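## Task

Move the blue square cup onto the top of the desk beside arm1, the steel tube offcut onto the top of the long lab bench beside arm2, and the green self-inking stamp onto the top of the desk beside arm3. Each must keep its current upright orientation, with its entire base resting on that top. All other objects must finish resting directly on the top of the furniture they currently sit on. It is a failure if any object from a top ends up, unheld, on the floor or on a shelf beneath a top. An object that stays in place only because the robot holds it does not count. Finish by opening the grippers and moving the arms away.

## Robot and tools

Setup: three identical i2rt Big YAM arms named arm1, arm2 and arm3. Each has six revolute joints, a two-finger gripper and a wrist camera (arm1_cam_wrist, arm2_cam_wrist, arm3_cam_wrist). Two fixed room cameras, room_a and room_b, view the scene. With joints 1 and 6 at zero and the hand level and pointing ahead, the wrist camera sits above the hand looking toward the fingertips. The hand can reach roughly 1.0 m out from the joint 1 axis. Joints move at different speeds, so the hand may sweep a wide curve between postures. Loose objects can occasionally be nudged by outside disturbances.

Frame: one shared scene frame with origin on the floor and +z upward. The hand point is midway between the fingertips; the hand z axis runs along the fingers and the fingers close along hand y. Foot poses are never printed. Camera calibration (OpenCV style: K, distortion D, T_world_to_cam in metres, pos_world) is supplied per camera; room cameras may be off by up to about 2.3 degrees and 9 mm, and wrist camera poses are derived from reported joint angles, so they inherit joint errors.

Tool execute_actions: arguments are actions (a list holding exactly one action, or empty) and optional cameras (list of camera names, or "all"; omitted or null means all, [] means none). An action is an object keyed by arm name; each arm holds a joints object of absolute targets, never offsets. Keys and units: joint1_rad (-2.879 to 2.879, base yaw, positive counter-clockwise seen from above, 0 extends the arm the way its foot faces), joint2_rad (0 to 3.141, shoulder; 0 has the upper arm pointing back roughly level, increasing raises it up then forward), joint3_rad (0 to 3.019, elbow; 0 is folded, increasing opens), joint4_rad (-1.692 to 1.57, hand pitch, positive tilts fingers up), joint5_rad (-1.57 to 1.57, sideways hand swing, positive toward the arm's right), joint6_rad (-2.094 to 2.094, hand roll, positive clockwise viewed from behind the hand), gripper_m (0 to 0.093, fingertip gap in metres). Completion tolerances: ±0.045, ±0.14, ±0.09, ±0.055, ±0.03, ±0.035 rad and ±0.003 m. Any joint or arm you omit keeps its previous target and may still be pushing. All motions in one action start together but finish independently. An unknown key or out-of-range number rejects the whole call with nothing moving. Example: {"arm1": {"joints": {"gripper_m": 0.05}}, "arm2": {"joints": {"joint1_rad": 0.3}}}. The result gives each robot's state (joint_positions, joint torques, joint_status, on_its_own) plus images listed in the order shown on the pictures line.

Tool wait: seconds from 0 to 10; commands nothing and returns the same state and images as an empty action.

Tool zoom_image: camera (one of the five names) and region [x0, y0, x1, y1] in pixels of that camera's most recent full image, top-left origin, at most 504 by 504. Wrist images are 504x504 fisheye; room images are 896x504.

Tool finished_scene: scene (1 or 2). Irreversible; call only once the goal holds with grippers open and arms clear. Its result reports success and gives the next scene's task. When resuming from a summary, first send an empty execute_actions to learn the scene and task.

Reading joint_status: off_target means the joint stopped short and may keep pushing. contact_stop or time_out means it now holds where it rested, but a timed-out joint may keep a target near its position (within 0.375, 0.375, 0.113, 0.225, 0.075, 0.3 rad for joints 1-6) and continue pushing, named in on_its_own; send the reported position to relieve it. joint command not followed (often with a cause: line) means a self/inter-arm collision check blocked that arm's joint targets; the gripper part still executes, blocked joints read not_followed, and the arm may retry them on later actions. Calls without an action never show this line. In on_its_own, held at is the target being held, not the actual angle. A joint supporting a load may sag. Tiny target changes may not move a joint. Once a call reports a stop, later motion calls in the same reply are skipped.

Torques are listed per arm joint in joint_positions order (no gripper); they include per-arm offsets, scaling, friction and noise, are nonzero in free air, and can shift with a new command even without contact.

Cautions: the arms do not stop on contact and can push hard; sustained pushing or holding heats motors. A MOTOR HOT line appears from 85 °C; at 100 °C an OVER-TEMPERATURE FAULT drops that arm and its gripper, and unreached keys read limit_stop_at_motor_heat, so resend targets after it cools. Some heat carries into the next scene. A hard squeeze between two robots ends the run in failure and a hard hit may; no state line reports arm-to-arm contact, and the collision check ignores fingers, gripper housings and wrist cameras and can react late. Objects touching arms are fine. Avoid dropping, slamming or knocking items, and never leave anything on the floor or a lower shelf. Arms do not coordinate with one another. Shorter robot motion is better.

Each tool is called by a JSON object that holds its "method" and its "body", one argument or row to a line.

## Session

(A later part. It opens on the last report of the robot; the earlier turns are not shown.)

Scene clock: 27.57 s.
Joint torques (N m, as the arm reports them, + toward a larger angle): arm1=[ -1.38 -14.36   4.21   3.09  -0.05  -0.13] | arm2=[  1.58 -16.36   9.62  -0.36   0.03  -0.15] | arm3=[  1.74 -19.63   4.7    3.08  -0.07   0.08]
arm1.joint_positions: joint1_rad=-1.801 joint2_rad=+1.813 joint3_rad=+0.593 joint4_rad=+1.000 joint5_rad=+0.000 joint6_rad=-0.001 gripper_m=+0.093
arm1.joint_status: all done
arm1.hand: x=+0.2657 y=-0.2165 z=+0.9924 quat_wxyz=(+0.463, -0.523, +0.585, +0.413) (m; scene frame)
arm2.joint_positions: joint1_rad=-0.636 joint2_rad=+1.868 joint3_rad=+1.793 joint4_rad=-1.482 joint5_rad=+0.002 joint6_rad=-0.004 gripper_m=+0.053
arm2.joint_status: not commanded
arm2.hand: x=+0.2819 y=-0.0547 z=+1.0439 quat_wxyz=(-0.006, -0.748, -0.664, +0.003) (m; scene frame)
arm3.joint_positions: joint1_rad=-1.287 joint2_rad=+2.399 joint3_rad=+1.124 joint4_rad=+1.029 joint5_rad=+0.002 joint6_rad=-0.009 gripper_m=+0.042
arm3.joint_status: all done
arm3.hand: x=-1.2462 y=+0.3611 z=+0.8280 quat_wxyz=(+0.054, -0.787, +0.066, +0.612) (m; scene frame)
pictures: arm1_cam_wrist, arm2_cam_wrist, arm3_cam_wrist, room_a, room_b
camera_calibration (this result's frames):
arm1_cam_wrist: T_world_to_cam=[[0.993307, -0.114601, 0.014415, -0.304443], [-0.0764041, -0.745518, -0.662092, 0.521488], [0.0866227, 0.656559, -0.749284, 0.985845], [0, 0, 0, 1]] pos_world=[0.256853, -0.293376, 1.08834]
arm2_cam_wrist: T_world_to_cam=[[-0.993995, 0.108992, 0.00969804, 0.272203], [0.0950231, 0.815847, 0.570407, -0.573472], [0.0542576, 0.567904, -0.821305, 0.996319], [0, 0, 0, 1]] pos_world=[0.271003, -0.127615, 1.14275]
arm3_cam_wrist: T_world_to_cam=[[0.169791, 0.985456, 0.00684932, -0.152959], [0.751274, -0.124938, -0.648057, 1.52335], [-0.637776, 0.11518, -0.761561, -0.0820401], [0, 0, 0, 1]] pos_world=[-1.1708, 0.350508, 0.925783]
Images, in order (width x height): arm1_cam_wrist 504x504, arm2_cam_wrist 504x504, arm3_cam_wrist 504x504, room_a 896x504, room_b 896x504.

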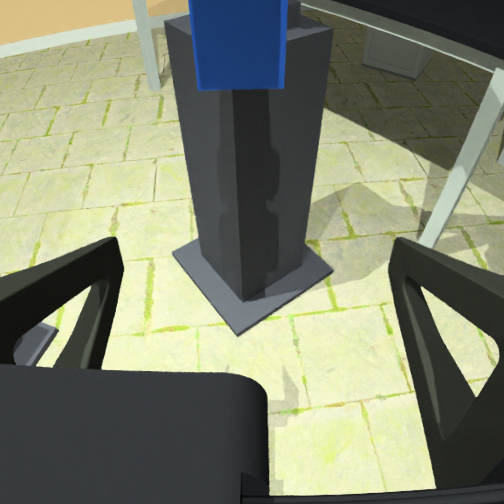

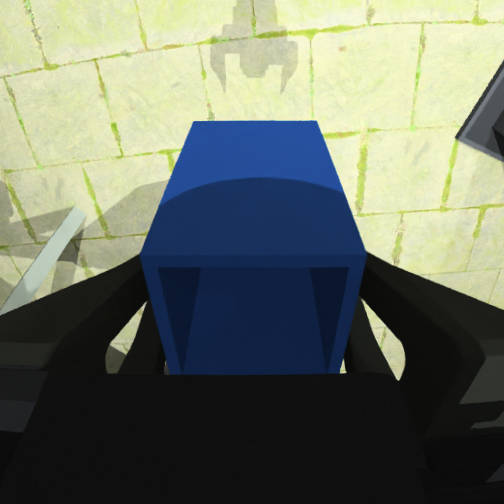

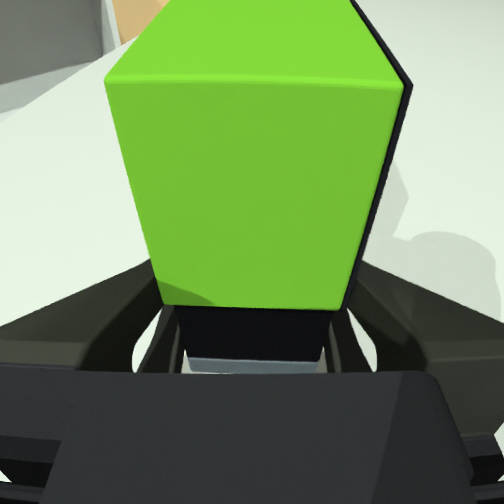

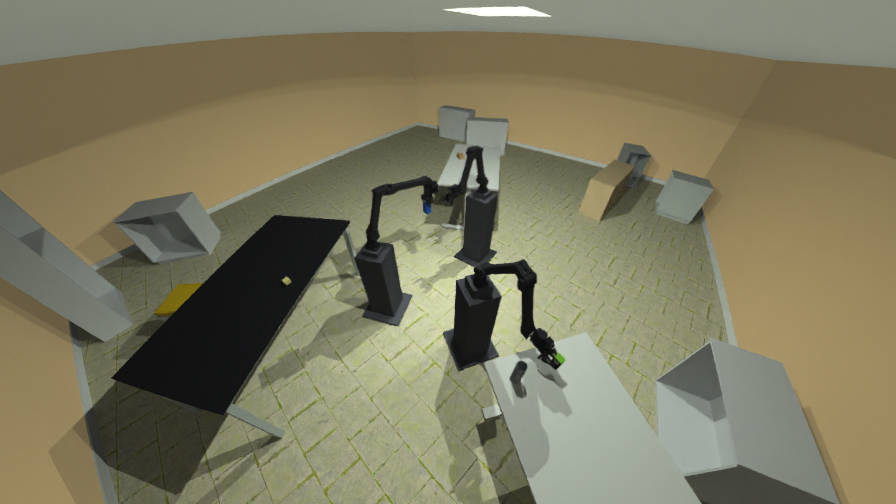

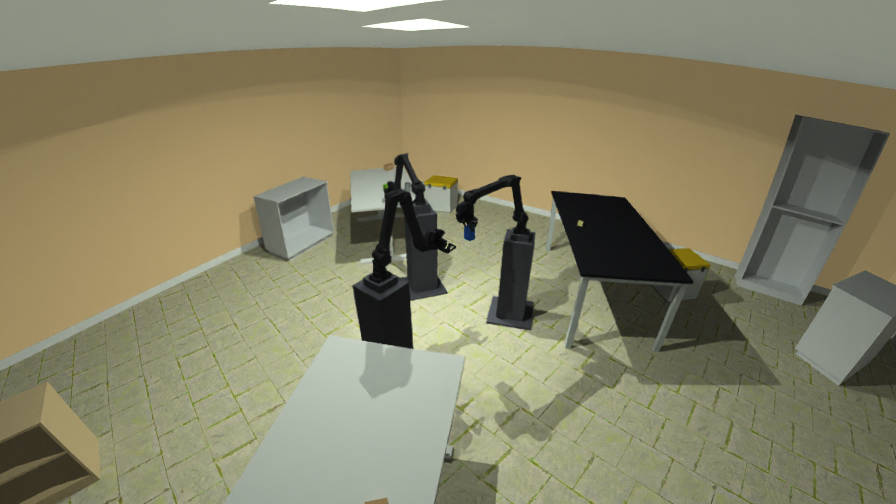

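{"method": "execute_actions", "body": {
  "actions": [
    {"arm1":{"joints":{"joint1_rad":-1.775,"joint2_rad":2.0,"joint3_rad":1.085,"joint4_rad":0.725}},"arm3":{"joints":{"joint2_rad":2.48,"joint4_rad":1.16}}}
  ],
  "cameras": ["arm1_cam_wrist","arm2_cam_wrist","room_a"]
}}

{"method": "zoom_image", "body": {
  "camera": "room_a",
  "region": [500, 320, 600, 410]
}}

Scene clock: 29.80 s.
Joint torques (N m, as the arm reports them, + toward a larger angle): arm1=[ -0.52 -20.29   6.9    2.09  -0.02  -0.12] | arm2=[  2.13 -16.08   9.64  -0.28   0.03  -0.14] | arm3=[  1.81 -17.9    4.08   3.07  -0.08   0.08]
arm1.joint_positions: joint1_rad=-1.784 joint2_rad=+2.016 joint3_rad=+1.064 joint4_rad=+0.729 joint5_rad=+0.000 joint6_rad=-0.001 gripper_m=+0.093
arm1.joint_status: all done
arm1.hand: x=+0.2716 y=-0.0585 z=+0.9980 quat_wxyz=(+0.458, -0.529, +0.581, +0.416) (m; scene frame)
arm2.joint_positions: joint1_rad=-0.636 joint2_rad=+1.868 joint3_rad=+1.793 joint4_rad=-1.482 joint5_rad=+0.002 joint6_rad=-0.004 gripper_m=+0.053
arm2.joint_status: not commanded
arm2.hand: x=+0.2819 y=-0.0547 z=+1.0439 quat_wxyz=(-0.006, -0.748, -0.664, +0.003) (m; scene frame)
arm3.joint_positions: joint1_rad=-1.287 joint2_rad=+2.484 joint3_rad=+1.124 joint4_rad=+1.138 joint5_rad=+0.002 joint6_rad=-0.009 gripper_m=+0.042
arm3.joint_status: all done
arm3.hand: x=-1.2326 y=+0.3585 z=+0.7974 quat_wxyz=(+0.055, -0.779, +0.066, +0.621) (m; scene frame)
pictures: arm1_cam_wrist, arm2_cam_wrist, room_a
camera_calibration (this result's frames):
arm1_cam_wrist: T_world_to_cam=[[0.995061, -0.0982469, 0.0142008, -0.291654], [-0.0645323, -0.748921, -0.65951, 0.637398], [0.0754301, 0.655336, -0.751562, 0.891052], [0, 0, 0, 1]] pos_world=[0.264134, -0.135231, 1.09419]
arm2_cam_wrist: T_world_to_cam=[[-0.993995, 0.108992, 0.00969804, 0.272203], [0.0950231, 0.815847, 0.570407, -0.573472], [0.0542576, 0.567904, -0.821305, 0.996319], [0, 0, 0, 1]] pos_world=[0.271003, -0.127615, 1.14275]
Images, in order (width x height): arm1_cam_wrist 504x504, arm2_cam_wrist 504x504, room_a 896x504.

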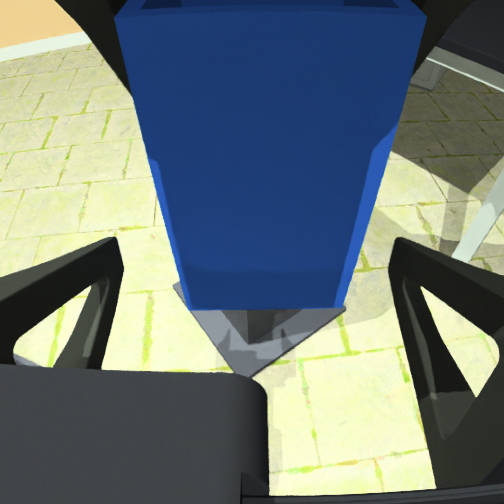

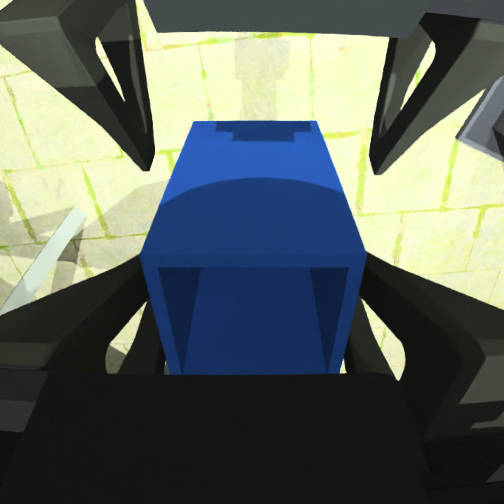

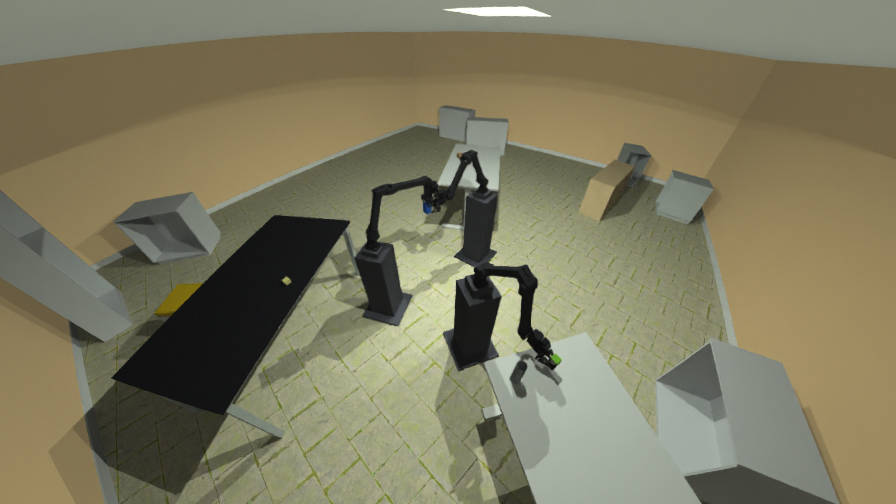

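Region (500, 320, 600, 410) of room_a's 896x504 image, scaled by 5.040, with more detail than that image has; it fills the top 454 rows of this view, and the rest is white.

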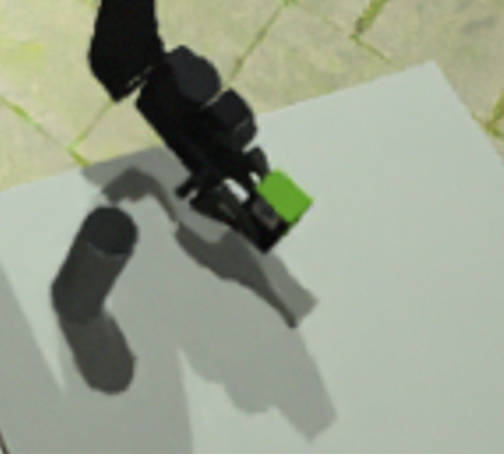

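Forward 2.7 cm for arm1; arm3 down 2 cm.

{"method": "execute_actions", "body": {
  "actions": [
    {"arm1":{"joints":{"joint2_rad":2.065,"joint3_rad":1.18,"joint4_rad":0.68}},"arm3":{"joints":{"joint2_rad":2.54,"joint4_rad":1.215}}}
  ],
  "cameras": []
}}

{"method": "execute_actions", "body": {
  "actions": [
    {"arm1":{"joints":{"gripper_m":0.02}}}
  ],
  "cameras": ["arm1_cam_wrist","arm2_cam_wrist","room_a"]
}}

{"method": "zoom_image", "body": {
  "camera": "room_a",
  "region": [500, 320, 600, 410]
}}

Scene clock: 31.40 s.
Joint torques (N m, as the arm reports them, + toward a larger angle): arm1=[ -0.55 -20.26   8.22   2.27  -0.01  -0.1 ] | arm2=[  2.1  -15.68   9.54  -0.26   0.06  -0.16] | arm3=[  1.84 -17.75   3.51   3.15  -0.06   0.1 ]
arm1.joint_positions: joint1_rad=-1.784 joint2_rad=+2.059 joint3_rad=+1.143 joint4_rad=+0.683 joint5_rad=+0.000 joint6_rad=-0.001 gripper_m=+0.093
arm1.joint_status: all done
arm1.hand: x=+0.2739 y=-0.0350 z=+0.9937 quat_wxyz=(+0.455, -0.531, +0.583, +0.413) (m; scene frame)
arm2.joint_positions: joint1_rad=-0.636 joint2_rad=+1.867 joint3_rad=+1.793 joint4_rad=-1.482 joint5_rad=+0.002 joint6_rad=-0.004 gripper_m=+0.053
arm2.joint_status: not commanded
arm2.hand: x=+0.2819 y=-0.0547 z=+1.0441 quat_wxyz=(-0.006, -0.748, -0.664, +0.003) (m; scene frame)
arm3.joint_positions: joint1_rad=-1.287 joint2_rad=+2.537 joint3_rad=+1.124 joint4_rad=+1.193 joint5_rad=+0.002 joint6_rad=-0.009 gripper_m=+0.042
arm3.joint_status: all done
arm3.hand: x=-1.2219 y=+0.3566 z=+0.7758 quat_wxyz=(+0.055, -0.778, +0.066, +0.622) (m; scene frame)
pictures: none
No camera images: the call's "cameras" was empty. Leave "cameras" out to get every camera's image.

Scene clock: 32.07 s.
Joint torques (N m, as the arm reports them, + toward a larger angle): arm1=[ -0.22 -19.4    8.11   2.1   -0.12  -0.02] | arm2=[  2.15 -16.21   9.51  -0.4   -0.17  -0.09] | arm3=[  1.92 -17.94   3.6    3.08  -0.06   0.12]
arm1.joint_positions: joint1_rad=-1.784 joint2_rad=+2.059 joint3_rad=+1.143 joint4_rad=+0.682 joint5_rad=+0.004 joint6_rad=-0.005 gripper_m=+0.053
arm1.joint_status: gripper_m off_target (ended at +0.053, target +0.020)
arm1.hand: x=+0.2745 y=-0.0351 z=+0.9935 quat_wxyz=(+0.457, -0.531, +0.583, +0.411) (m; scene frame)
arm2.joint_positions: joint1_rad=-0.636 joint2_rad=+1.867 joint3_rad=+1.793 joint4_rad=-1.483 joint5_rad=+0.008 joint6_rad=-0.004 gripper_m=+0.053
arm2.joint_status: not commanded
arm2.hand: x=+0.2809 y=-0.0545 z=+1.0441 quat_wxyz=(-0.004, -0.748, -0.664, +0.005) (m; scene frame)
arm3.joint_positions: joint1_rad=-1.287 joint2_rad=+2.537 joint3_rad=+1.124 joint4_rad=+1.193 joint5_rad=+0.002 joint6_rad=-0.009 gripper_m=+0.042
arm3.joint_status: not commanded
arm3.hand: x=-1.2219 y=+0.3566 z=+0.7758 quat_wxyz=(+0.055, -0.778, +0.066, +0.622) (m; scene frame)
pictures: arm1_cam_wrist, arm2_cam_wrist, room_a
camera_calibration (this result's frames):
arm1_cam_wrist: T_world_to_cam=[[0.994762, -0.100476, 0.0187763, -0.29664], [-0.0640663, -0.756021, -0.651405, 0.64373], [0.0796457, 0.64679, -0.758498, 0.877504], [0, 0, 0, 1]] pos_world=[0.266439, -0.110693, 1.09048]
arm2_cam_wrist: T_world_to_cam=[[-0.99391, 0.109055, 0.0158002, 0.26476], [0.098538, 0.815415, 0.570428, -0.574728], [0.0493242, 0.568511, -0.821196, 0.997712], [0, 0, 0, 1]] pos_world=[0.270569, -0.127441, 1.14297]
Images, in order (width x height): arm1_cam_wrist 504x504, arm2_cam_wrist 504x504, room_a 896x504.

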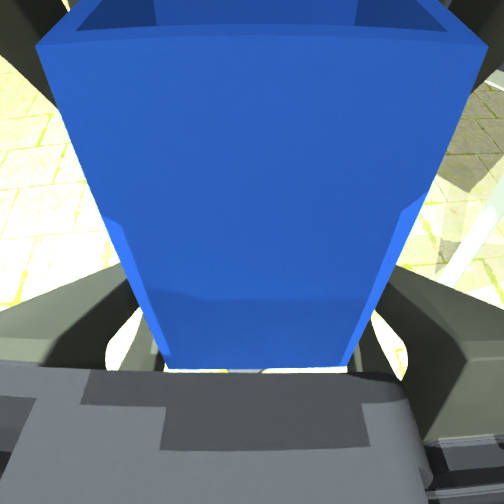

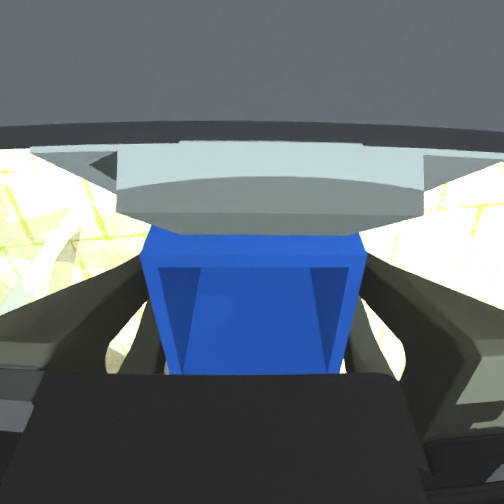

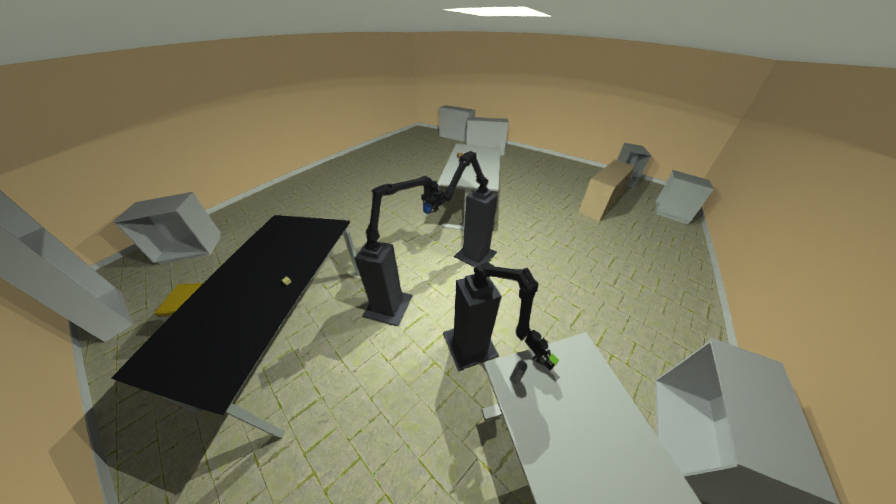

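Region (500, 320, 600, 410) of room_a's 896x504 image, scaled by 5.040, with more detail than that image has; it fills the top 454 rows of this view, and the rest is white.

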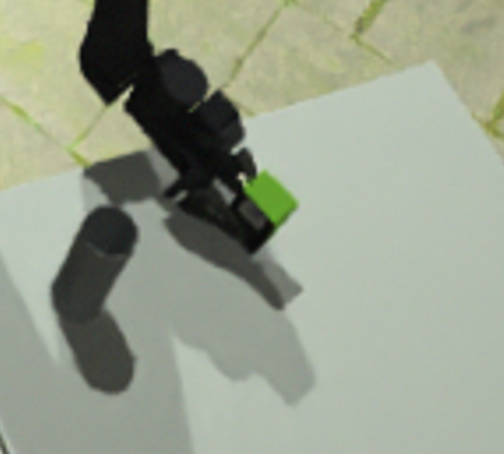

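{"method": "execute_actions", "body": {
  "actions": [
    {"arm2":{"joints":{"gripper_m":0.093}},"arm3":{"joints":{"joint2_rad":2.58,"joint4_rad":1.24}}}
  ],
  "cameras": []
}}

{"method": "execute_actions", "body": {
  "actions": [
    {"arm2":{"joints":{"joint2_rad":1.5,"joint4_rad":-1.65}}}
  ],
  "cameras": ["arm3_cam_wrist"]
}}

Scene clock: 33.67 s.
Joint torques (N m, as the arm reports them, + toward a larger angle): arm1=[ -0.26 -19.21   8.45   2.43  -0.08  -0.09] | arm2=[  2.12 -16.26   9.64  -0.33   0.05  -0.1 ] | arm3=[  1.41 -17.7    3.31   3.2   -0.07   0.11]
arm1.joint_positions: joint1_rad=-1.783 joint2_rad=+2.059 joint3_rad=+1.143 joint4_rad=+0.680 joint5_rad=+0.003 joint6_rad=-0.005 gripper_m=+0.053
arm1.joint_status: not commanded
arm1.hand: x=+0.2738 y=-0.0351 z=+0.9930 quat_wxyz=(+0.456, -0.532, +0.583, +0.411) (m; scene frame)
arm2.joint_positions: joint1_rad=-0.635 joint2_rad=+1.867 joint3_rad=+1.793 joint4_rad=-1.483 joint5_rad=+0.003 joint6_rad=-0.004 gripper_m=+0.093
arm2.joint_status: all done
arm2.hand: x=+0.2820 y=-0.0546 z=+1.0441 quat_wxyz=(-0.006, -0.748, -0.664, +0.003) (m; scene frame)
arm3.joint_positions: joint1_rad=-1.287 joint2_rad=+2.574 joint3_rad=+1.124 joint4_rad=+1.218 joint5_rad=+0.002 joint6_rad=-0.009 gripper_m=+0.042
arm3.joint_status: all done
arm3.hand: x=-1.2130 y=+0.3549 z=+0.7580 quat_wxyz=(+0.054, -0.782, +0.066, +0.617) (m; scene frame)
pictures: none
No camera images: the call's "cameras" was empty. Leave "cameras" out to get every camera's image.

Scene clock: 35.17 s.
Joint torques (N m, as the arm reports them, + toward a larger angle): arm1=[  0.6  -19.22   8.3    2.02  -0.05  -0.07] | arm2=[  2.31 -11.76   9.54   0.26  -0.01  -0.17] | arm3=[  1.3  -17.25   3.41   3.25  -0.06   0.14]
arm1.joint_positions: joint1_rad=-1.783 joint2_rad=+2.059 joint3_rad=+1.143 joint4_rad=+0.680 joint5_rad=+0.003 joint6_rad=-0.005 gripper_m=+0.053
arm1.joint_status: not commanded
arm1.hand: x=+0.2738 y=-0.0351 z=+0.9930 quat_wxyz=(+0.456, -0.532, +0.583, +0.411) (m; scene frame)
arm2.joint_positions: joint1_rad=-0.635 joint2_rad=+1.513 joint3_rad=+1.793 joint4_rad=-1.646 joint5_rad=+0.003 joint6_rad=-0.004 gripper_m=+0.093
arm2.joint_status: all done
arm2.hand: x=+0.2925 y=+0.0414 z=+1.2228 quat_wxyz=(-0.068, -0.744, -0.660, +0.074) (m; scene frame)
arm3.joint_positions: joint1_rad=-1.287 joint2_rad=+2.574 joint3_rad=+1.124 joint4_rad=+1.218 joint5_rad=+0.002 joint6_rad=-0.009 gripper_m=+0.042
arm3.joint_status: not commanded
arm3.hand: x=-1.2130 y=+0.3549 z=+0.7580 quat_wxyz=(+0.054, -0.782, +0.066, +0.617) (m; scene frame)
pictures: arm3_cam_wrist
camera_calibration (this result's frames):
arm3_cam_wrist: T_world_to_cam=[[0.169972, 0.985425, 0.00686067, -0.151824], [0.741929, -0.123384, -0.659028, 1.44869], [-0.648576, 0.117106, -0.752087, -0.134461], [0, 0, 0, 1]] pos_world=[-1.13623, 0.344103, 0.854641]
Images, in order (width x height): arm3_cam_wrist 504x504.

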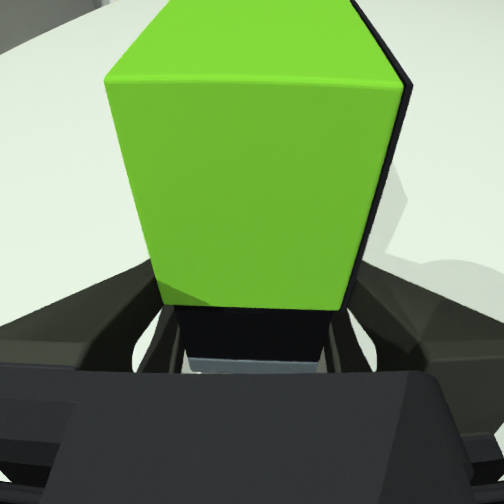

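{"method": "execute_actions", "body": {
  "actions": [
    {"arm1":{"joints":{"joint1_rad":2.35}},"arm3":{"joints":{"joint2_rad":2.62,"joint4_rad":1.28}}}
  ],
  "cameras": ["room_a"]
}}

{"method": "zoom_image", "body": {
  "camera": "room_a",
  "region": [500, 320, 600, 410]
}}

Scene clock: 39.50 s.
Joint torques (N m, as the arm reports them, + toward a larger angle): arm1=[ -0.47 -19.64   7.02   2.04   0.11  -0.08] | arm2=[  2.17 -11.7    9.64   0.23  -0.02  -0.17] | arm3=[  2.42 -17.42   2.88   3.23  -0.06   0.12]
arm1.joint_positions: joint1_rad=+2.359 joint2_rad=+2.061 joint3_rad=+1.165 joint4_rad=+0.680 joint5_rad=-0.002 joint6_rad=-0.005 gripper_m=+0.053
arm1.joint_status: all done
arm1.hand: x=+0.7859 y=-1.2183 z=+1.0173 quat_wxyz=(-0.594, -0.247, -0.736, +0.210) (m; scene frame)
arm2.joint_positions: joint1_rad=-0.635 joint2_rad=+1.513 joint3_rad=+1.793 joint4_rad=-1.646 joint5_rad=+0.003 joint6_rad=-0.004 gripper_m=+0.093
arm2.joint_status: not commanded
arm2.hand: x=+0.2925 y=+0.0414 z=+1.2228 quat_wxyz=(-0.068, -0.744, -0.660, +0.074) (m; scene frame)
arm3.joint_positions: joint1_rad=-1.287 joint2_rad=+2.614 joint3_rad=+1.124 joint4_rad=+1.258 joint5_rad=+0.002 joint6_rad=-0.009 gripper_m=+0.042
arm3.joint_status: all done
arm3.hand: x=-1.2035 y=+0.3532 z=+0.7420 quat_wxyz=(+0.054, -0.782, +0.066, +0.617) (m; scene frame)
pictures: room_a
Images, in order (width x height): room_a 896x504.

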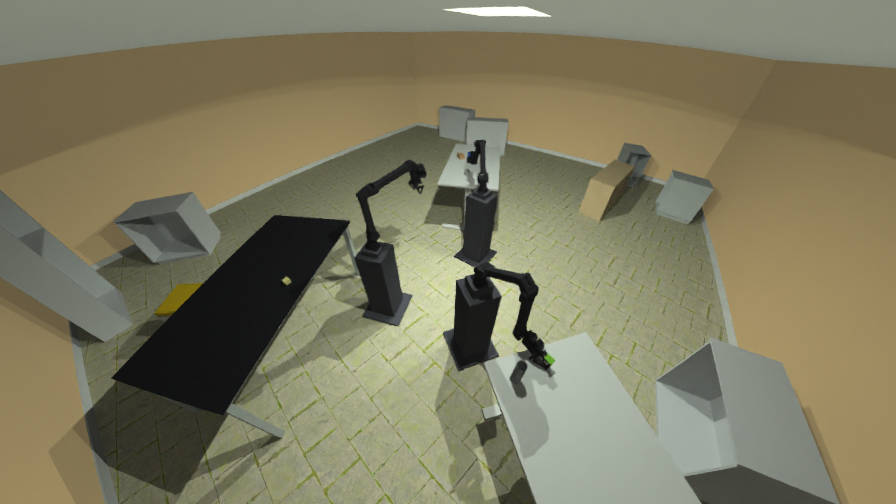

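Region (500, 320, 600, 410) of room_a's 896x504 image, scaled by 5.040, with more detail than that image has; it fills the top 454 rows of this view, and the rest is white.

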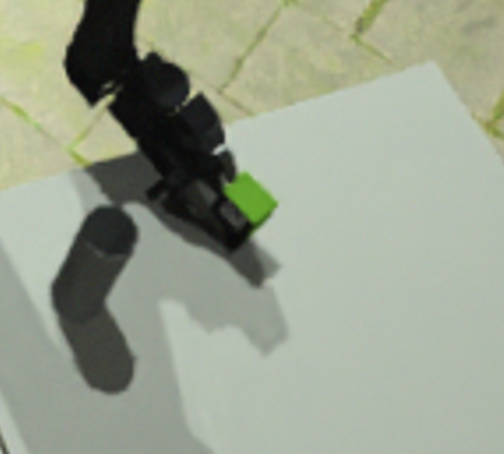

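{"method": "execute_actions", "body": {
  "actions": [
    {"arm1":{"joints":{"joint2_rad":2.42,"joint3_rad":1.15,"joint4_rad":1.07}},"arm3":{"joints":{"joint2_rad":2.675,"joint4_rad":1.33}}}
  ],
  "cameras": []
}}

{"method": "execute_actions", "body": {
  "actions": [
    {"arm1":{"joints":{"joint2_rad":2.5,"joint4_rad":1.12}},"arm3":{"joints":{"joint2_rad":2.705,"joint4_rad":1.35}}}
  ],
  "cameras": ["room_b"]
}}

Scene clock: 41.73 s.
Joint torques (N m, as the arm reports them, + toward a larger angle): arm1=[ -2.1  -22.93   4.16   3.     0.11  -0.04] | arm2=[  1.88 -11.38   9.5    0.21   0.    -0.16] | arm3=[  1.69 -15.83   2.5    2.61  -0.08   0.13]
arm1.joint_positions: joint1_rad=+2.359 joint2_rad=+2.454 joint3_rad=+1.132 joint4_rad=+1.047 joint5_rad=-0.002 joint6_rad=-0.005 gripper_m=+0.053
arm1.joint_status: all done
arm1.hand: x=+0.7461 y=-1.1900 z=+0.8171 quat_wxyz=(-0.572, -0.253, -0.753, +0.203) (m; scene frame)
arm2.joint_positions: joint1_rad=-0.635 joint2_rad=+1.513 joint3_rad=+1.793 joint4_rad=-1.646 joint5_rad=+0.003 joint6_rad=-0.004 gripper_m=+0.093
arm2.joint_status: not commanded
arm2.hand: x=+0.2925 y=+0.0414 z=+1.2228 quat_wxyz=(-0.068, -0.744, -0.660, +0.074) (m; scene frame)
arm3.joint_positions: joint1_rad=-1.287 joint2_rad=+2.651 joint3_rad=+1.129 joint4_rad=+1.320 joint5_rad=+0.001 joint6_rad=-0.009 gripper_m=+0.042
arm3.joint_status: all done
arm3.hand: x=-1.1973 y=+0.3520 z=+0.7347 quat_wxyz=(+0.055, -0.773, +0.065, +0.629) (m; scene frame)
pictures: none
No camera images: the call's "cameras" was empty. Leave "cameras" out to get every camera's image.

Scene clock: 42.53 s.
Joint torques (N m, as the arm reports them, + toward a larger angle): arm1=[ -2.09 -20.57   4.04   2.78   0.1   -0.12] | arm2=[  1.92 -11.63   9.75   0.26  -0.01  -0.18] | arm3=[  1.78 -14.36   2.2    2.49  -0.04   0.07]
arm1.joint_positions: joint1_rad=+2.359 joint2_rad=+2.501 joint3_rad=+1.132 joint4_rad=+1.101 joint5_rad=-0.002 joint6_rad=-0.003 gripper_m=+0.053
arm1.joint_status: all done
arm1.hand: x=+0.7392 y=-1.1849 z=+0.7985 quat_wxyz=(-0.575, -0.254, -0.751, +0.203) (m; scene frame)
arm2.joint_positions: joint1_rad=-0.635 joint2_rad=+1.513 joint3_rad=+1.793 joint4_rad=-1.646 joint5_rad=+0.003 joint6_rad=-0.004 gripper_m=+0.093
arm2.joint_status: not commanded
arm2.hand: x=+0.2925 y=+0.0414 z=+1.2228 quat_wxyz=(-0.068, -0.744, -0.660, +0.074) (m; scene frame)
arm3.joint_positions: joint1_rad=-1.287 joint2_rad=+2.663 joint3_rad=+1.132 joint4_rad=+1.347 joint5_rad=+0.001 joint6_rad=-0.008 gripper_m=+0.042
arm3.joint_status: all done
arm3.hand: x=-1.1965 y=+0.3518 z=+0.7350 quat_wxyz=(+0.055, -0.767, +0.065, +0.636) (m; scene frame)
pictures: room_b
Images, in order (width x height): room_b 896x504.

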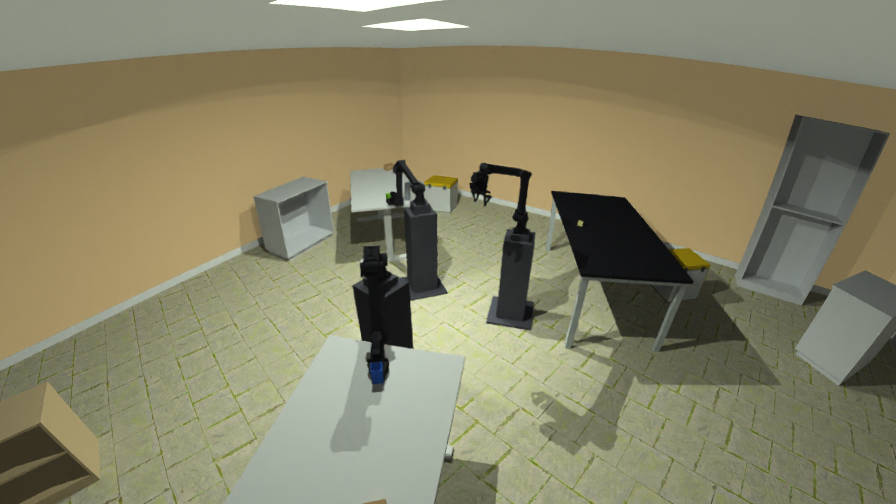

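{"method": "execute_actions", "body": {
  "actions": [
    {"arm1":{"joints":{"joint2_rad":2.535,"joint4_rad":1.14}},"arm3":{"joints":{"joint2_rad":2.65,"gripper_m":0.093}}}
  ],
  "cameras": []
}}

{"method": "execute_actions", "body": {
  "actions": [
    {"arm3":{"joints":{"joint2_rad":2.47,"joint3_rad":0.715,"joint4_rad":1.53}}}
  ],
  "cameras": ["arm3_cam_wrist"]
}}

Scene clock: 51.20 s.
Joint torques (N m, as the arm reports them, + toward a larger angle): arm1=[ -1.22 -17.73   4.11   2.77   0.09  -0.06] | arm2=[  1.76 -11.54   9.59   0.32   0.01  -0.13] | arm3=[  1.56 -17.99   2.14   2.33  -0.06   0.11]
arm1.joint_positions: joint1_rad=+2.359 joint2_rad=+2.510 joint3_rad=+1.132 joint4_rad=+1.127 joint5_rad=-0.002 joint6_rad=-0.002 gripper_m=+0.053
arm1.joint_status: all done
arm1.hand: x=+0.7387 y=-1.1846 z=+0.7992 quat_wxyz=(-0.581, -0.252, -0.746, +0.205) (m; scene frame)
arm2.joint_positions: joint1_rad=-0.635 joint2_rad=+1.513 joint3_rad=+1.793 joint4_rad=-1.646 joint5_rad=+0.003 joint6_rad=-0.004 gripper_m=+0.093
arm2.joint_status: not commanded
arm2.hand: x=+0.2925 y=+0.0414 z=+1.2228 quat_wxyz=(-0.068, -0.744, -0.660, +0.074) (m; scene frame)
arm3.joint_positions: joint1_rad=-1.287 joint2_rad=+2.662 joint3_rad=+1.132 joint4_rad=+1.347 joint5_rad=+0.001 joint6_rad=-0.007 gripper_m=+0.093
arm3.joint_status: all done
arm3.hand: x=-1.1967 y=+0.3518 z=+0.7354 quat_wxyz=(+0.055, -0.767, +0.065, +0.636) (m; scene frame)
pictures: none
No camera images: the call's "cameras" was empty. Leave "cameras" out to get every camera's image.

Scene clock: 52.40 s.
Joint torques (N m, as the arm reports them, + toward a larger angle): arm1=[ -1.5  -17.53   3.88   2.71   0.09  -0.07] | arm2=[  2.42 -11.89   9.52   0.31  -0.03  -0.16] | arm3=[  1.85 -13.81   0.29   2.93  -0.04   0.1 ]
arm1.joint_positions: joint1_rad=+2.359 joint2_rad=+2.510 joint3_rad=+1.132 joint4_rad=+1.127 joint5_rad=-0.002 joint6_rad=-0.002 gripper_m=+0.053
arm1.joint_status: not commanded
arm1.hand: x=+0.7387 y=-1.1846 z=+0.7992 quat_wxyz=(-0.581, -0.252, -0.746, +0.205) (m; scene frame)
arm2.joint_positions: joint1_rad=-0.635 joint2_rad=+1.513 joint3_rad=+1.793 joint4_rad=-1.646 joint5_rad=+0.003 joint6_rad=-0.004 gripper_m=+0.093
arm2.joint_status: not commanded
arm2.hand: x=+0.2925 y=+0.0414 z=+1.2228 quat_wxyz=(-0.068, -0.744, -0.660, +0.074) (m; scene frame)
arm3.joint_positions: joint1_rad=-1.287 joint2_rad=+2.464 joint3_rad=+0.712 joint4_rad=+1.519 joint5_rad=+0.001 joint6_rad=-0.007 gripper_m=+0.093
arm3.joint_status: all done
arm3.hand: x=-1.0818 y=+0.3323 z=+0.7996 quat_wxyz=(+0.053, -0.783, +0.067, +0.617) (m; scene frame)
pictures: arm3_cam_wrist
camera_calibration (this result's frames):
arm3_cam_wrist: T_world_to_cam=[[0.169747, 0.985478, 0.00445559, -0.150465], [0.742921, -0.124993, -0.657606, 1.37642], [-0.647499, 0.114936, -0.753349, -0.012501], [0, 0, 0, 1]] pos_world=[-1.00512, 0.321759, 0.896391]
Images, in order (width x height): arm3_cam_wrist 504x504.

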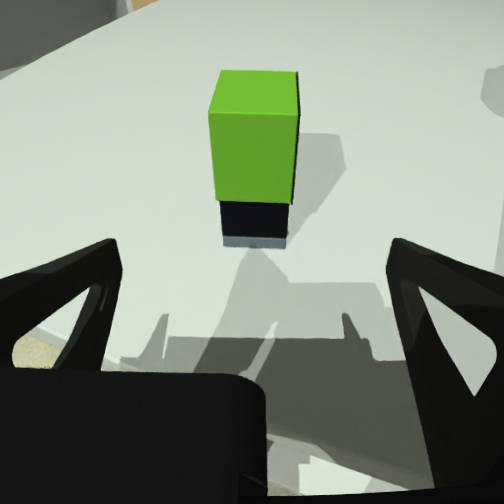

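{"method": "execute_actions", "body": {
  "actions": [
    {"arm1":{"joints":{"joint2_rad":2.5,"gripper_m":0.093}},"arm3":{"joints":{"joint1_rad":-1.61}},"arm2":{"joints":{"joint1_rad":-1.1,"joint2_rad":1.87,"joint3_rad":1.94,"joint4_rad":-1.58,"joint6_rad":-1.81}}}
  ],
  "cameras": ["arm3_cam_wrist"]
}}

Scene clock: 55.90 s.
Joint torques (N m, as the arm reports them, + toward a larger angle): arm1=[ -1.04 -20.81   4.25   2.83   0.07  -0.09] | arm2=[  1.35 -15.59   9.73   0.08  -0.04  -0.13] | arm3=[  2.49 -13.56   0.21   2.6   -0.1    0.1 ]
arm1.joint_positions: joint1_rad=+2.359 joint2_rad=+2.510 joint3_rad=+1.133 joint4_rad=+1.128 joint5_rad=-0.002 joint6_rad=-0.002 gripper_m=+0.093
arm1.joint_status: all done
arm1.hand: x=+0.7389 y=-1.1847 z=+0.7996 quat_wxyz=(-0.582, -0.252, -0.746, +0.205) (m; scene frame)
arm2.joint_positions: joint1_rad=-1.097 joint2_rad=+1.878 joint3_rad=+1.912 joint4_rad=-1.583 joint5_rad=+0.002 joint6_rad=-1.801 gripper_m=+0.093
arm2.joint_status: all done
arm2.hand: x=+0.0285 y=+0.0323 z=+1.0821 quat_wxyz=(+0.002, -0.176, -0.984, +0.009) (m; scene frame)
arm3.joint_positions: joint1_rad=-1.623 joint2_rad=+2.464 joint3_rad=+0.712 joint4_rad=+1.519 joint5_rad=+0.001 joint6_rad=-0.007 gripper_m=+0.093
arm3.joint_status: all done
arm3.hand: x=-1.0224 y=+0.4996 z=+0.7987 quat_wxyz=(+0.156, -0.761, +0.197, +0.598) (m; scene frame)
pictures: arm3_cam_wrist
camera_calibration (this result's frames):
arm3_cam_wrist: T_world_to_cam=[[0.485891, 0.874001, 0.0056932, 0.0525578], [0.661276, -0.363354, -0.656268, 1.38715], [-0.57151, 0.322639, -0.754507, -0.0191476], [0, 0, 0, 1]] pos_world=[-0.95377, 0.464268, 0.895596]
Images, in order (width x height): arm3_cam_wrist 504x504.

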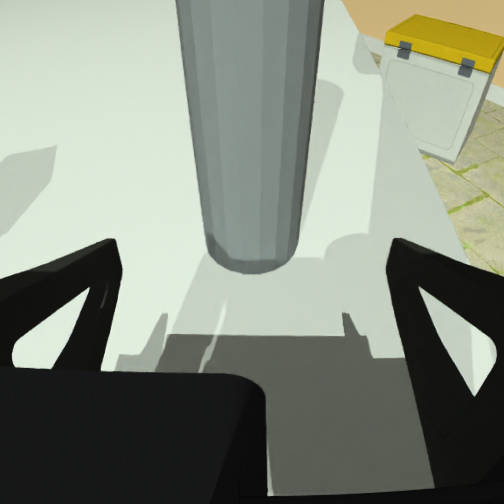

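{"method": "execute_actions", "body": {
  "actions": [
    {"arm1":{"joints":{"joint2_rad":2.33,"joint3_rad":0.7,"joint4_rad":1.42}},"arm3":{"joints":{"joint2_rad":2.515,"joint3_rad":1.04,"joint4_rad":1.245}}}
  ],
  "cameras": ["arm3_cam_wrist"]
}}

{"method": "execute_actions", "body": {
  "actions": [
    {"arm3":{"joints":{"gripper_m":0.02}}}
  ],
  "cameras": ["arm3_cam_wrist","arm1_cam_wrist"]
}}

Scene clock: 57.67 s.
Joint torques (N m, as the arm reports them, + toward a larger angle): arm1=[ -1.3  -15.28   1.06   2.97   0.12  -0.05] | arm2=[  1.59 -15.92   9.54   0.04  -0.03  -0.15] | arm3=[  2.48 -16.99   2.29   1.8   -0.07   0.1 ]
arm1.joint_positions: joint1_rad=+2.359 joint2_rad=+2.326 joint3_rad=+0.697 joint4_rad=+1.401 joint5_rad=-0.002 joint6_rad=-0.002 gripper_m=+0.093
arm1.joint_status: all done
arm1.hand: x=+0.6355 y=-1.1030 z=+0.8572 quat_wxyz=(-0.589, -0.250, -0.740, +0.208) (m; scene frame)
arm2.joint_positions: joint1_rad=-1.097 joint2_rad=+1.878 joint3_rad=+1.912 joint4_rad=-1.583 joint5_rad=+0.002 joint6_rad=-1.802 gripper_m=+0.093
arm2.joint_status: not commanded
arm2.hand: x=+0.0285 y=+0.0323 z=+1.0821 quat_wxyz=(+0.002, -0.176, -0.984, +0.009) (m; scene frame)
arm3.joint_positions: joint1_rad=-1.623 joint2_rad=+2.514 joint3_rad=+1.037 joint4_rad=+1.254 joint5_rad=+0.001 joint6_rad=-0.007 gripper_m=+0.093
arm3.joint_status: all done
arm3.hand: x=-1.1220 y=+0.5549 z=+0.7791 quat_wxyz=(+0.157, -0.758, +0.196, +0.602) (m; scene frame)
pictures: arm3_cam_wrist
camera_calibration (this result's frames):
arm3_cam_wrist: T_world_to_cam=[[0.485987, 0.873947, 0.0056987, 0.0528286], [0.655096, -0.359956, -0.664289, 1.45769], [-0.578503, 0.326569, -0.747454, -0.124234], [0, 0, 0, 1]] pos_world=[-1.05247, 0.519106, 0.875167]
Images, in order (width x height): arm3_cam_wrist 504x504.

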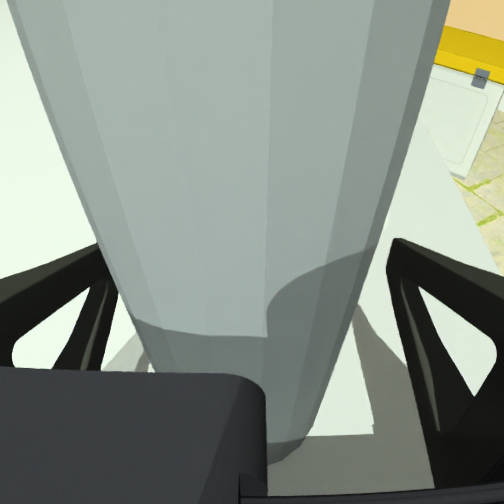

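Scene clock: 58.33 s.
Joint torques (N m, as the arm reports them, + toward a larger angle): arm1=[ -1.42 -15.33   1.12   3.04   0.11  -0.07] | arm2=[  1.5  -16.1    9.58  -0.01  -0.03  -0.16] | arm3=[  2.23 -17.15   2.49   1.8    0.02   0.11]
arm1.joint_positions: joint1_rad=+2.359 joint2_rad=+2.326 joint3_rad=+0.697 joint4_rad=+1.401 joint5_rad=-0.002 joint6_rad=-0.002 gripper_m=+0.093
arm1.joint_status: not commanded
arm1.hand: x=+0.6355 y=-1.1030 z=+0.8572 quat_wxyz=(-0.589, -0.250, -0.740, +0.208) (m; scene frame)
arm2.joint_positions: joint1_rad=-1.097 joint2_rad=+1.878 joint3_rad=+1.912 joint4_rad=-1.583 joint5_rad=+0.002 joint6_rad=-1.802 gripper_m=+0.093
arm2.joint_status: not commanded
arm2.hand: x=+0.0285 y=+0.0323 z=+1.0821 quat_wxyz=(+0.002, -0.176, -0.984, +0.009) (m; scene frame)
arm3.joint_positions: joint1_rad=-1.622 joint2_rad=+2.514 joint3_rad=+1.037 joint4_rad=+1.254 joint5_rad=+0.000 joint6_rad=-0.006 gripper_m=+0.059
arm3.joint_status: gripper_m off_target (ended at +0.059, target +0.020)
arm3.hand: x=-1.1225 y=+0.5541 z=+0.7790 quat_wxyz=(+0.156, -0.758, +0.196, +0.602) (m; scene frame)
pictures: arm1_cam_wrist, arm3_cam_wrist
camera_calibration (this result's frames):
arm1_cam_wrist: T_world_to_cam=[[-0.617087, -0.786462, 0.026101, -0.499095], [-0.593628, 0.443497, -0.671503, 1.44751], [0.516535, -0.42987, -0.740542, -0.0444376], [0, 0, 0, 1]] pos_world=[0.57425, -1.05359, 0.952124]
arm3_cam_wrist: T_world_to_cam=[[0.484237, 0.874926, 0.00432069, 0.0523298], [0.655588, -0.359563, -0.664017, 1.45774], [-0.579413, 0.324374, -0.747705, -0.123891], [0, 0, 0, 1]] pos_world=[-1.0528, 0.518552, 0.875105]
Images, in order (width x height): arm1_cam_wrist 504x504, arm3_cam_wrist 504x504.

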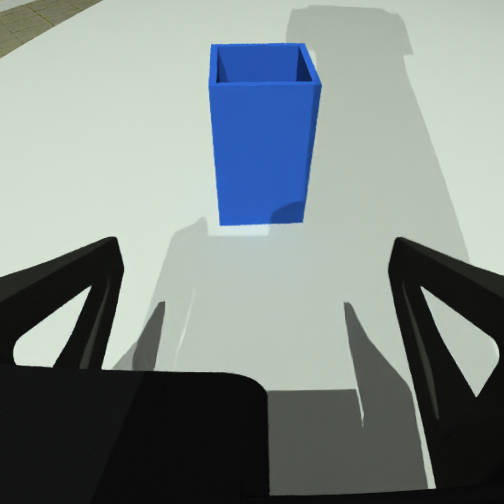

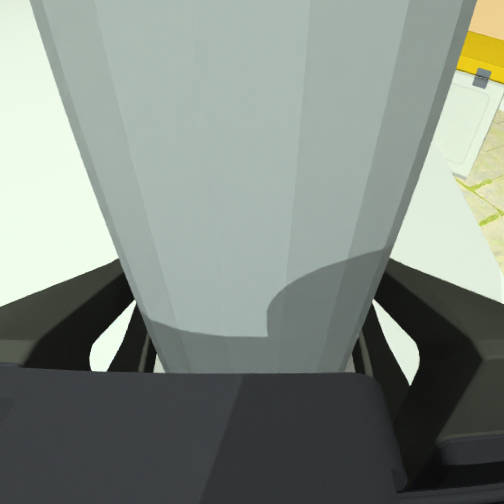

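{"method": "execute_actions", "body": {
  "actions": [
    {"arm3":{"joints":{"joint2_rad":2.09,"joint3_rad":0.88,"joint4_rad":1.03}},"arm2":{"joints":{"joint3_rad":2.06,"joint4_rad":-1.69}}}
  ],
  "cameras": ["room_a"]
}}

Scene clock: 60.30 s.
Joint torques (N m, as the arm reports them, + toward a larger angle): arm1=[ -1.45 -15.34   0.87   2.91   0.14  -0.18] | arm2=[  1.77 -16.    11.34  -0.32  -0.07  -0.15] | arm3=[  2.27 -16.84   5.54   2.73   0.     0.06]
arm1.joint_positions: joint1_rad=+2.359 joint2_rad=+2.326 joint3_rad=+0.697 joint4_rad=+1.401 joint5_rad=-0.002 joint6_rad=-0.002 gripper_m=+0.093
arm1.joint_status: not commanded
arm1.hand: x=+0.6355 y=-1.1030 z=+0.8572 quat_wxyz=(-0.589, -0.250, -0.740, +0.208) (m; scene frame)
arm2.joint_positions: joint1_rad=-1.097 joint2_rad=+1.878 joint3_rad=+2.009 joint4_rad=-1.672 joint5_rad=+0.002 joint6_rad=-1.802 gripper_m=+0.093
arm2.joint_status: all done
joint sent to its limit — the command would take arm2.joint4_rad past its lower limit, so that joint was sent only as far as its limit.
arm2.hand: x=+0.0287 y=+0.0331 z=+1.1188 quat_wxyz=(+0.004, -0.175, -0.984, +0.012) (m; scene frame)
arm3.joint_positions: joint1_rad=-1.622 joint2_rad=+2.108 joint3_rad=+0.854 joint4_rad=+1.014 joint5_rad=+0.000 joint6_rad=-0.006 gripper_m=+0.059
arm3.joint_status: all done
arm3.hand: x=-1.1122 y=+0.5491 z=+0.9153 quat_wxyz=(+0.154, -0.763, +0.197, +0.596) (m; scene frame)
pictures: room_a
Images, in order (width x height): room_a 896x504.

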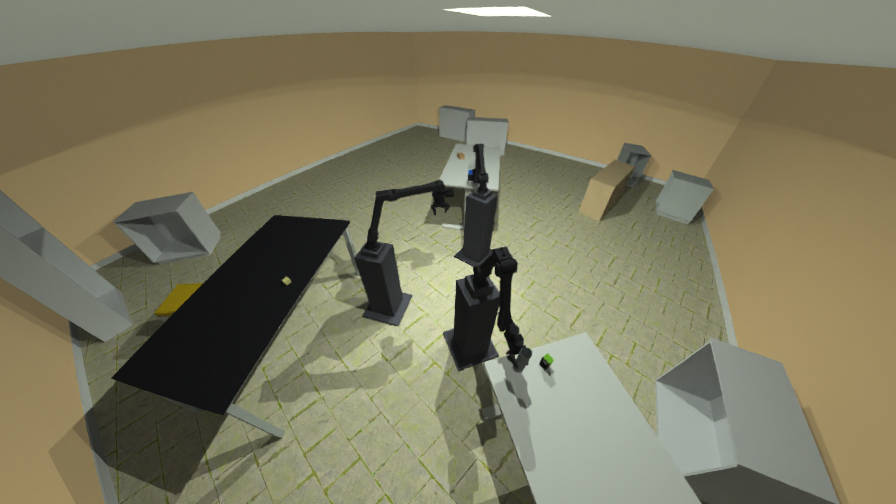

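{"method": "execute_actions", "body": {
  "actions": [
    {"arm3":{"joints":{"joint1_rad":1.68,"joint4_rad":1.05}}}
  ],
  "cameras": ["arm2_cam_wrist","room_a"]
}}

{"method": "zoom_image", "body": {
  "camera": "room_a",
  "region": [390, 160, 500, 270]
}}

Scene clock: 63.73 s.
Joint torques (N m, as the arm reports them, + toward a larger angle): arm1=[ -1.57 -15.2    1.1    2.86   0.1   -0.07] | arm2=[  1.77 -15.66  11.35  -0.45  -0.02  -0.18] | arm3=[  0.32 -17.24   4.86   3.74   0.11   0.07]
arm1.joint_positions: joint1_rad=+2.359 joint2_rad=+2.326 joint3_rad=+0.697 joint4_rad=+1.401 joint5_rad=-0.002 joint6_rad=-0.002 gripper_m=+0.093
arm1.joint_status: not commanded
arm1.hand: x=+0.6355 y=-1.1030 z=+0.8572 quat_wxyz=(-0.589, -0.250, -0.740, +0.208) (m; scene frame)
arm2.joint_positions: joint1_rad=-1.097 joint2_rad=+1.878 joint3_rad=+2.009 joint4_rad=-1.672 joint5_rad=+0.002 joint6_rad=-1.802 gripper_m=+0.093
arm2.joint_status: not commanded
arm2.hand: x=+0.0287 y=+0.0331 z=+1.1188 quat_wxyz=(+0.004, -0.175, -0.984, +0.012) (m; scene frame)
arm3.joint_positions: joint1_rad=+1.687 joint2_rad=+2.108 joint3_rad=+0.865 joint4_rad=+1.014 joint5_rad=-0.001 joint6_rad=-0.006 gripper_m=+0.059
arm3.joint_status: all done
arm3.hand: x=+0.0399 y=+0.0299 z=+0.9240 quat_wxyz=(-0.613, -0.128, -0.772, +0.109) (m; scene frame)
pictures: arm2_cam_wrist, room_a
camera_calibration (this result's frames):
arm2_cam_wrist: T_world_to_cam=[[-0.336178, -0.940945, 0.0400725, -0.00787152], [-0.757551, 0.295445, 0.58209, -0.635173], [-0.559555, 0.165329, -0.812136, 1.0424], [0, 0, 0, 1]] pos_world=[0.0994598, 0.00791247, 1.21662]
Images, in order (width x height): arm2_cam_wrist 504x504, room_a 896x504.

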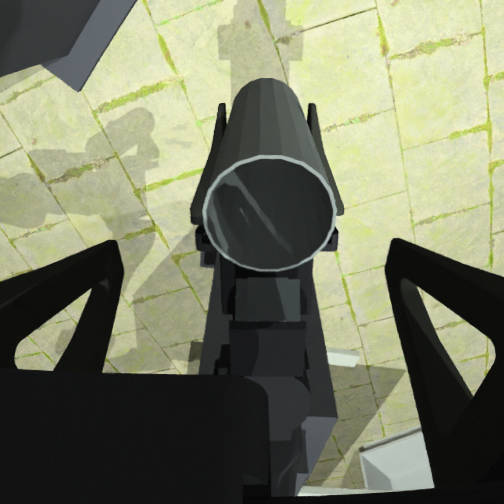

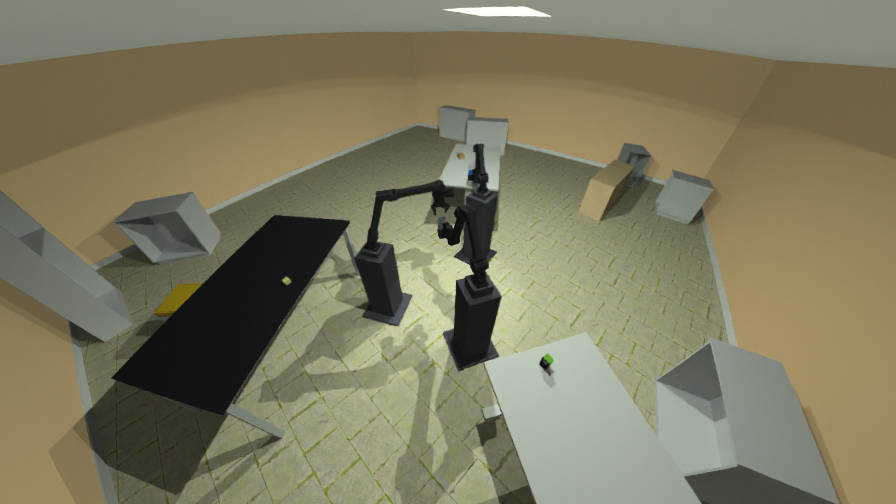

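Region (390, 160, 500, 270) of room_a's 896x504 image, scaled by 4.582, with more detail than that image has.

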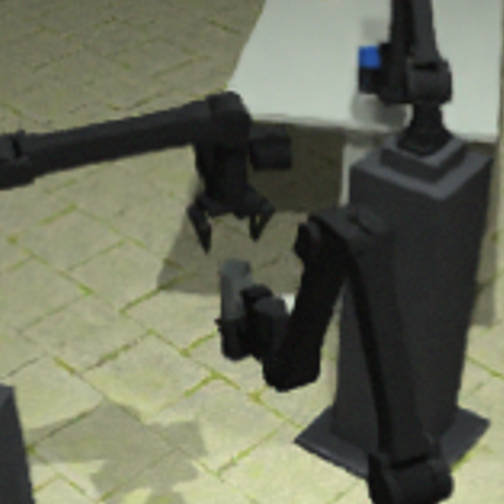

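{"method": "execute_actions", "body": {
  "actions": [
    {"arm2":{"joints":{"joint1_rad":-1.128,"joint3_rad":1.79,"joint4_rad":-1.43}}}
  ],
  "cameras": ["arm2_cam_wrist"]
}}

Scene clock: 65.30 s.
Joint torques (N m, as the arm reports them, + toward a larger angle): arm1=[ -1.06 -15.24   0.88   2.81   0.11  -0.06] | arm2=[  1.5  -16.42   7.77   0.49  -0.05  -0.18] | arm3=[  0.59 -17.12   4.94   3.87   0.06   0.05]
arm1.joint_positions: joint1_rad=+2.359 joint2_rad=+2.326 joint3_rad=+0.697 joint4_rad=+1.401 joint5_rad=-0.002 joint6_rad=-0.002 gripper_m=+0.093
arm1.joint_status: not commanded
arm1.hand: x=+0.6355 y=-1.1030 z=+0.8572 quat_wxyz=(-0.589, -0.250, -0.740, +0.208) (m; scene frame)
arm2.joint_positions: joint1_rad=-1.127 joint2_rad=+1.884 joint3_rad=+1.788 joint4_rad=-1.440 joint5_rad=+0.002 joint6_rad=-1.802 gripper_m=+0.093
arm2.joint_status: all done
arm2.hand: x=+0.0122 y=+0.0392 z=+1.0312 quat_wxyz=(+0.005, -0.190, -0.982, +0.014) (m; scene frame)
arm3.joint_positions: joint1_rad=+1.687 joint2_rad=+2.108 joint3_rad=+0.865 joint4_rad=+1.014 joint5_rad=-0.001 joint6_rad=-0.006 gripper_m=+0.059
arm3.joint_status: not commanded
arm3.hand: x=+0.0399 y=+0.0299 z=+0.9240 quat_wxyz=(-0.613, -0.128, -0.772, +0.109) (m; scene frame)
pictures: arm2_cam_wrist
camera_calibration (this result's frames):
arm2_cam_wrist: T_world_to_cam=[[-0.363924, -0.930355, 0.0446977, -0.00898747], [-0.746736, 0.320109, 0.583023, -0.600549], [-0.556727, 0.178799, -0.811225, 0.959506], [0, 0, 0, 1]] pos_world=[0.0824608, 0.0123209, 1.12891]
Images, in order (width x height): arm2_cam_wrist 504x504.

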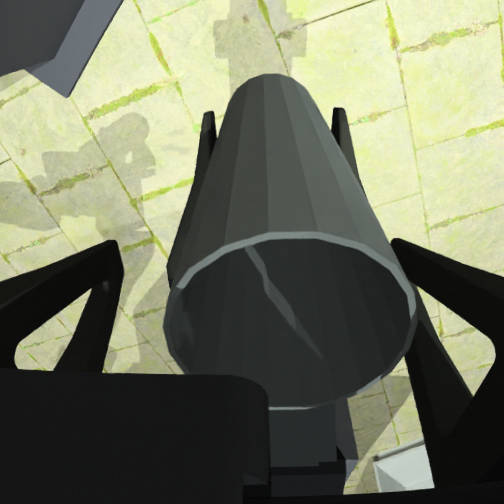

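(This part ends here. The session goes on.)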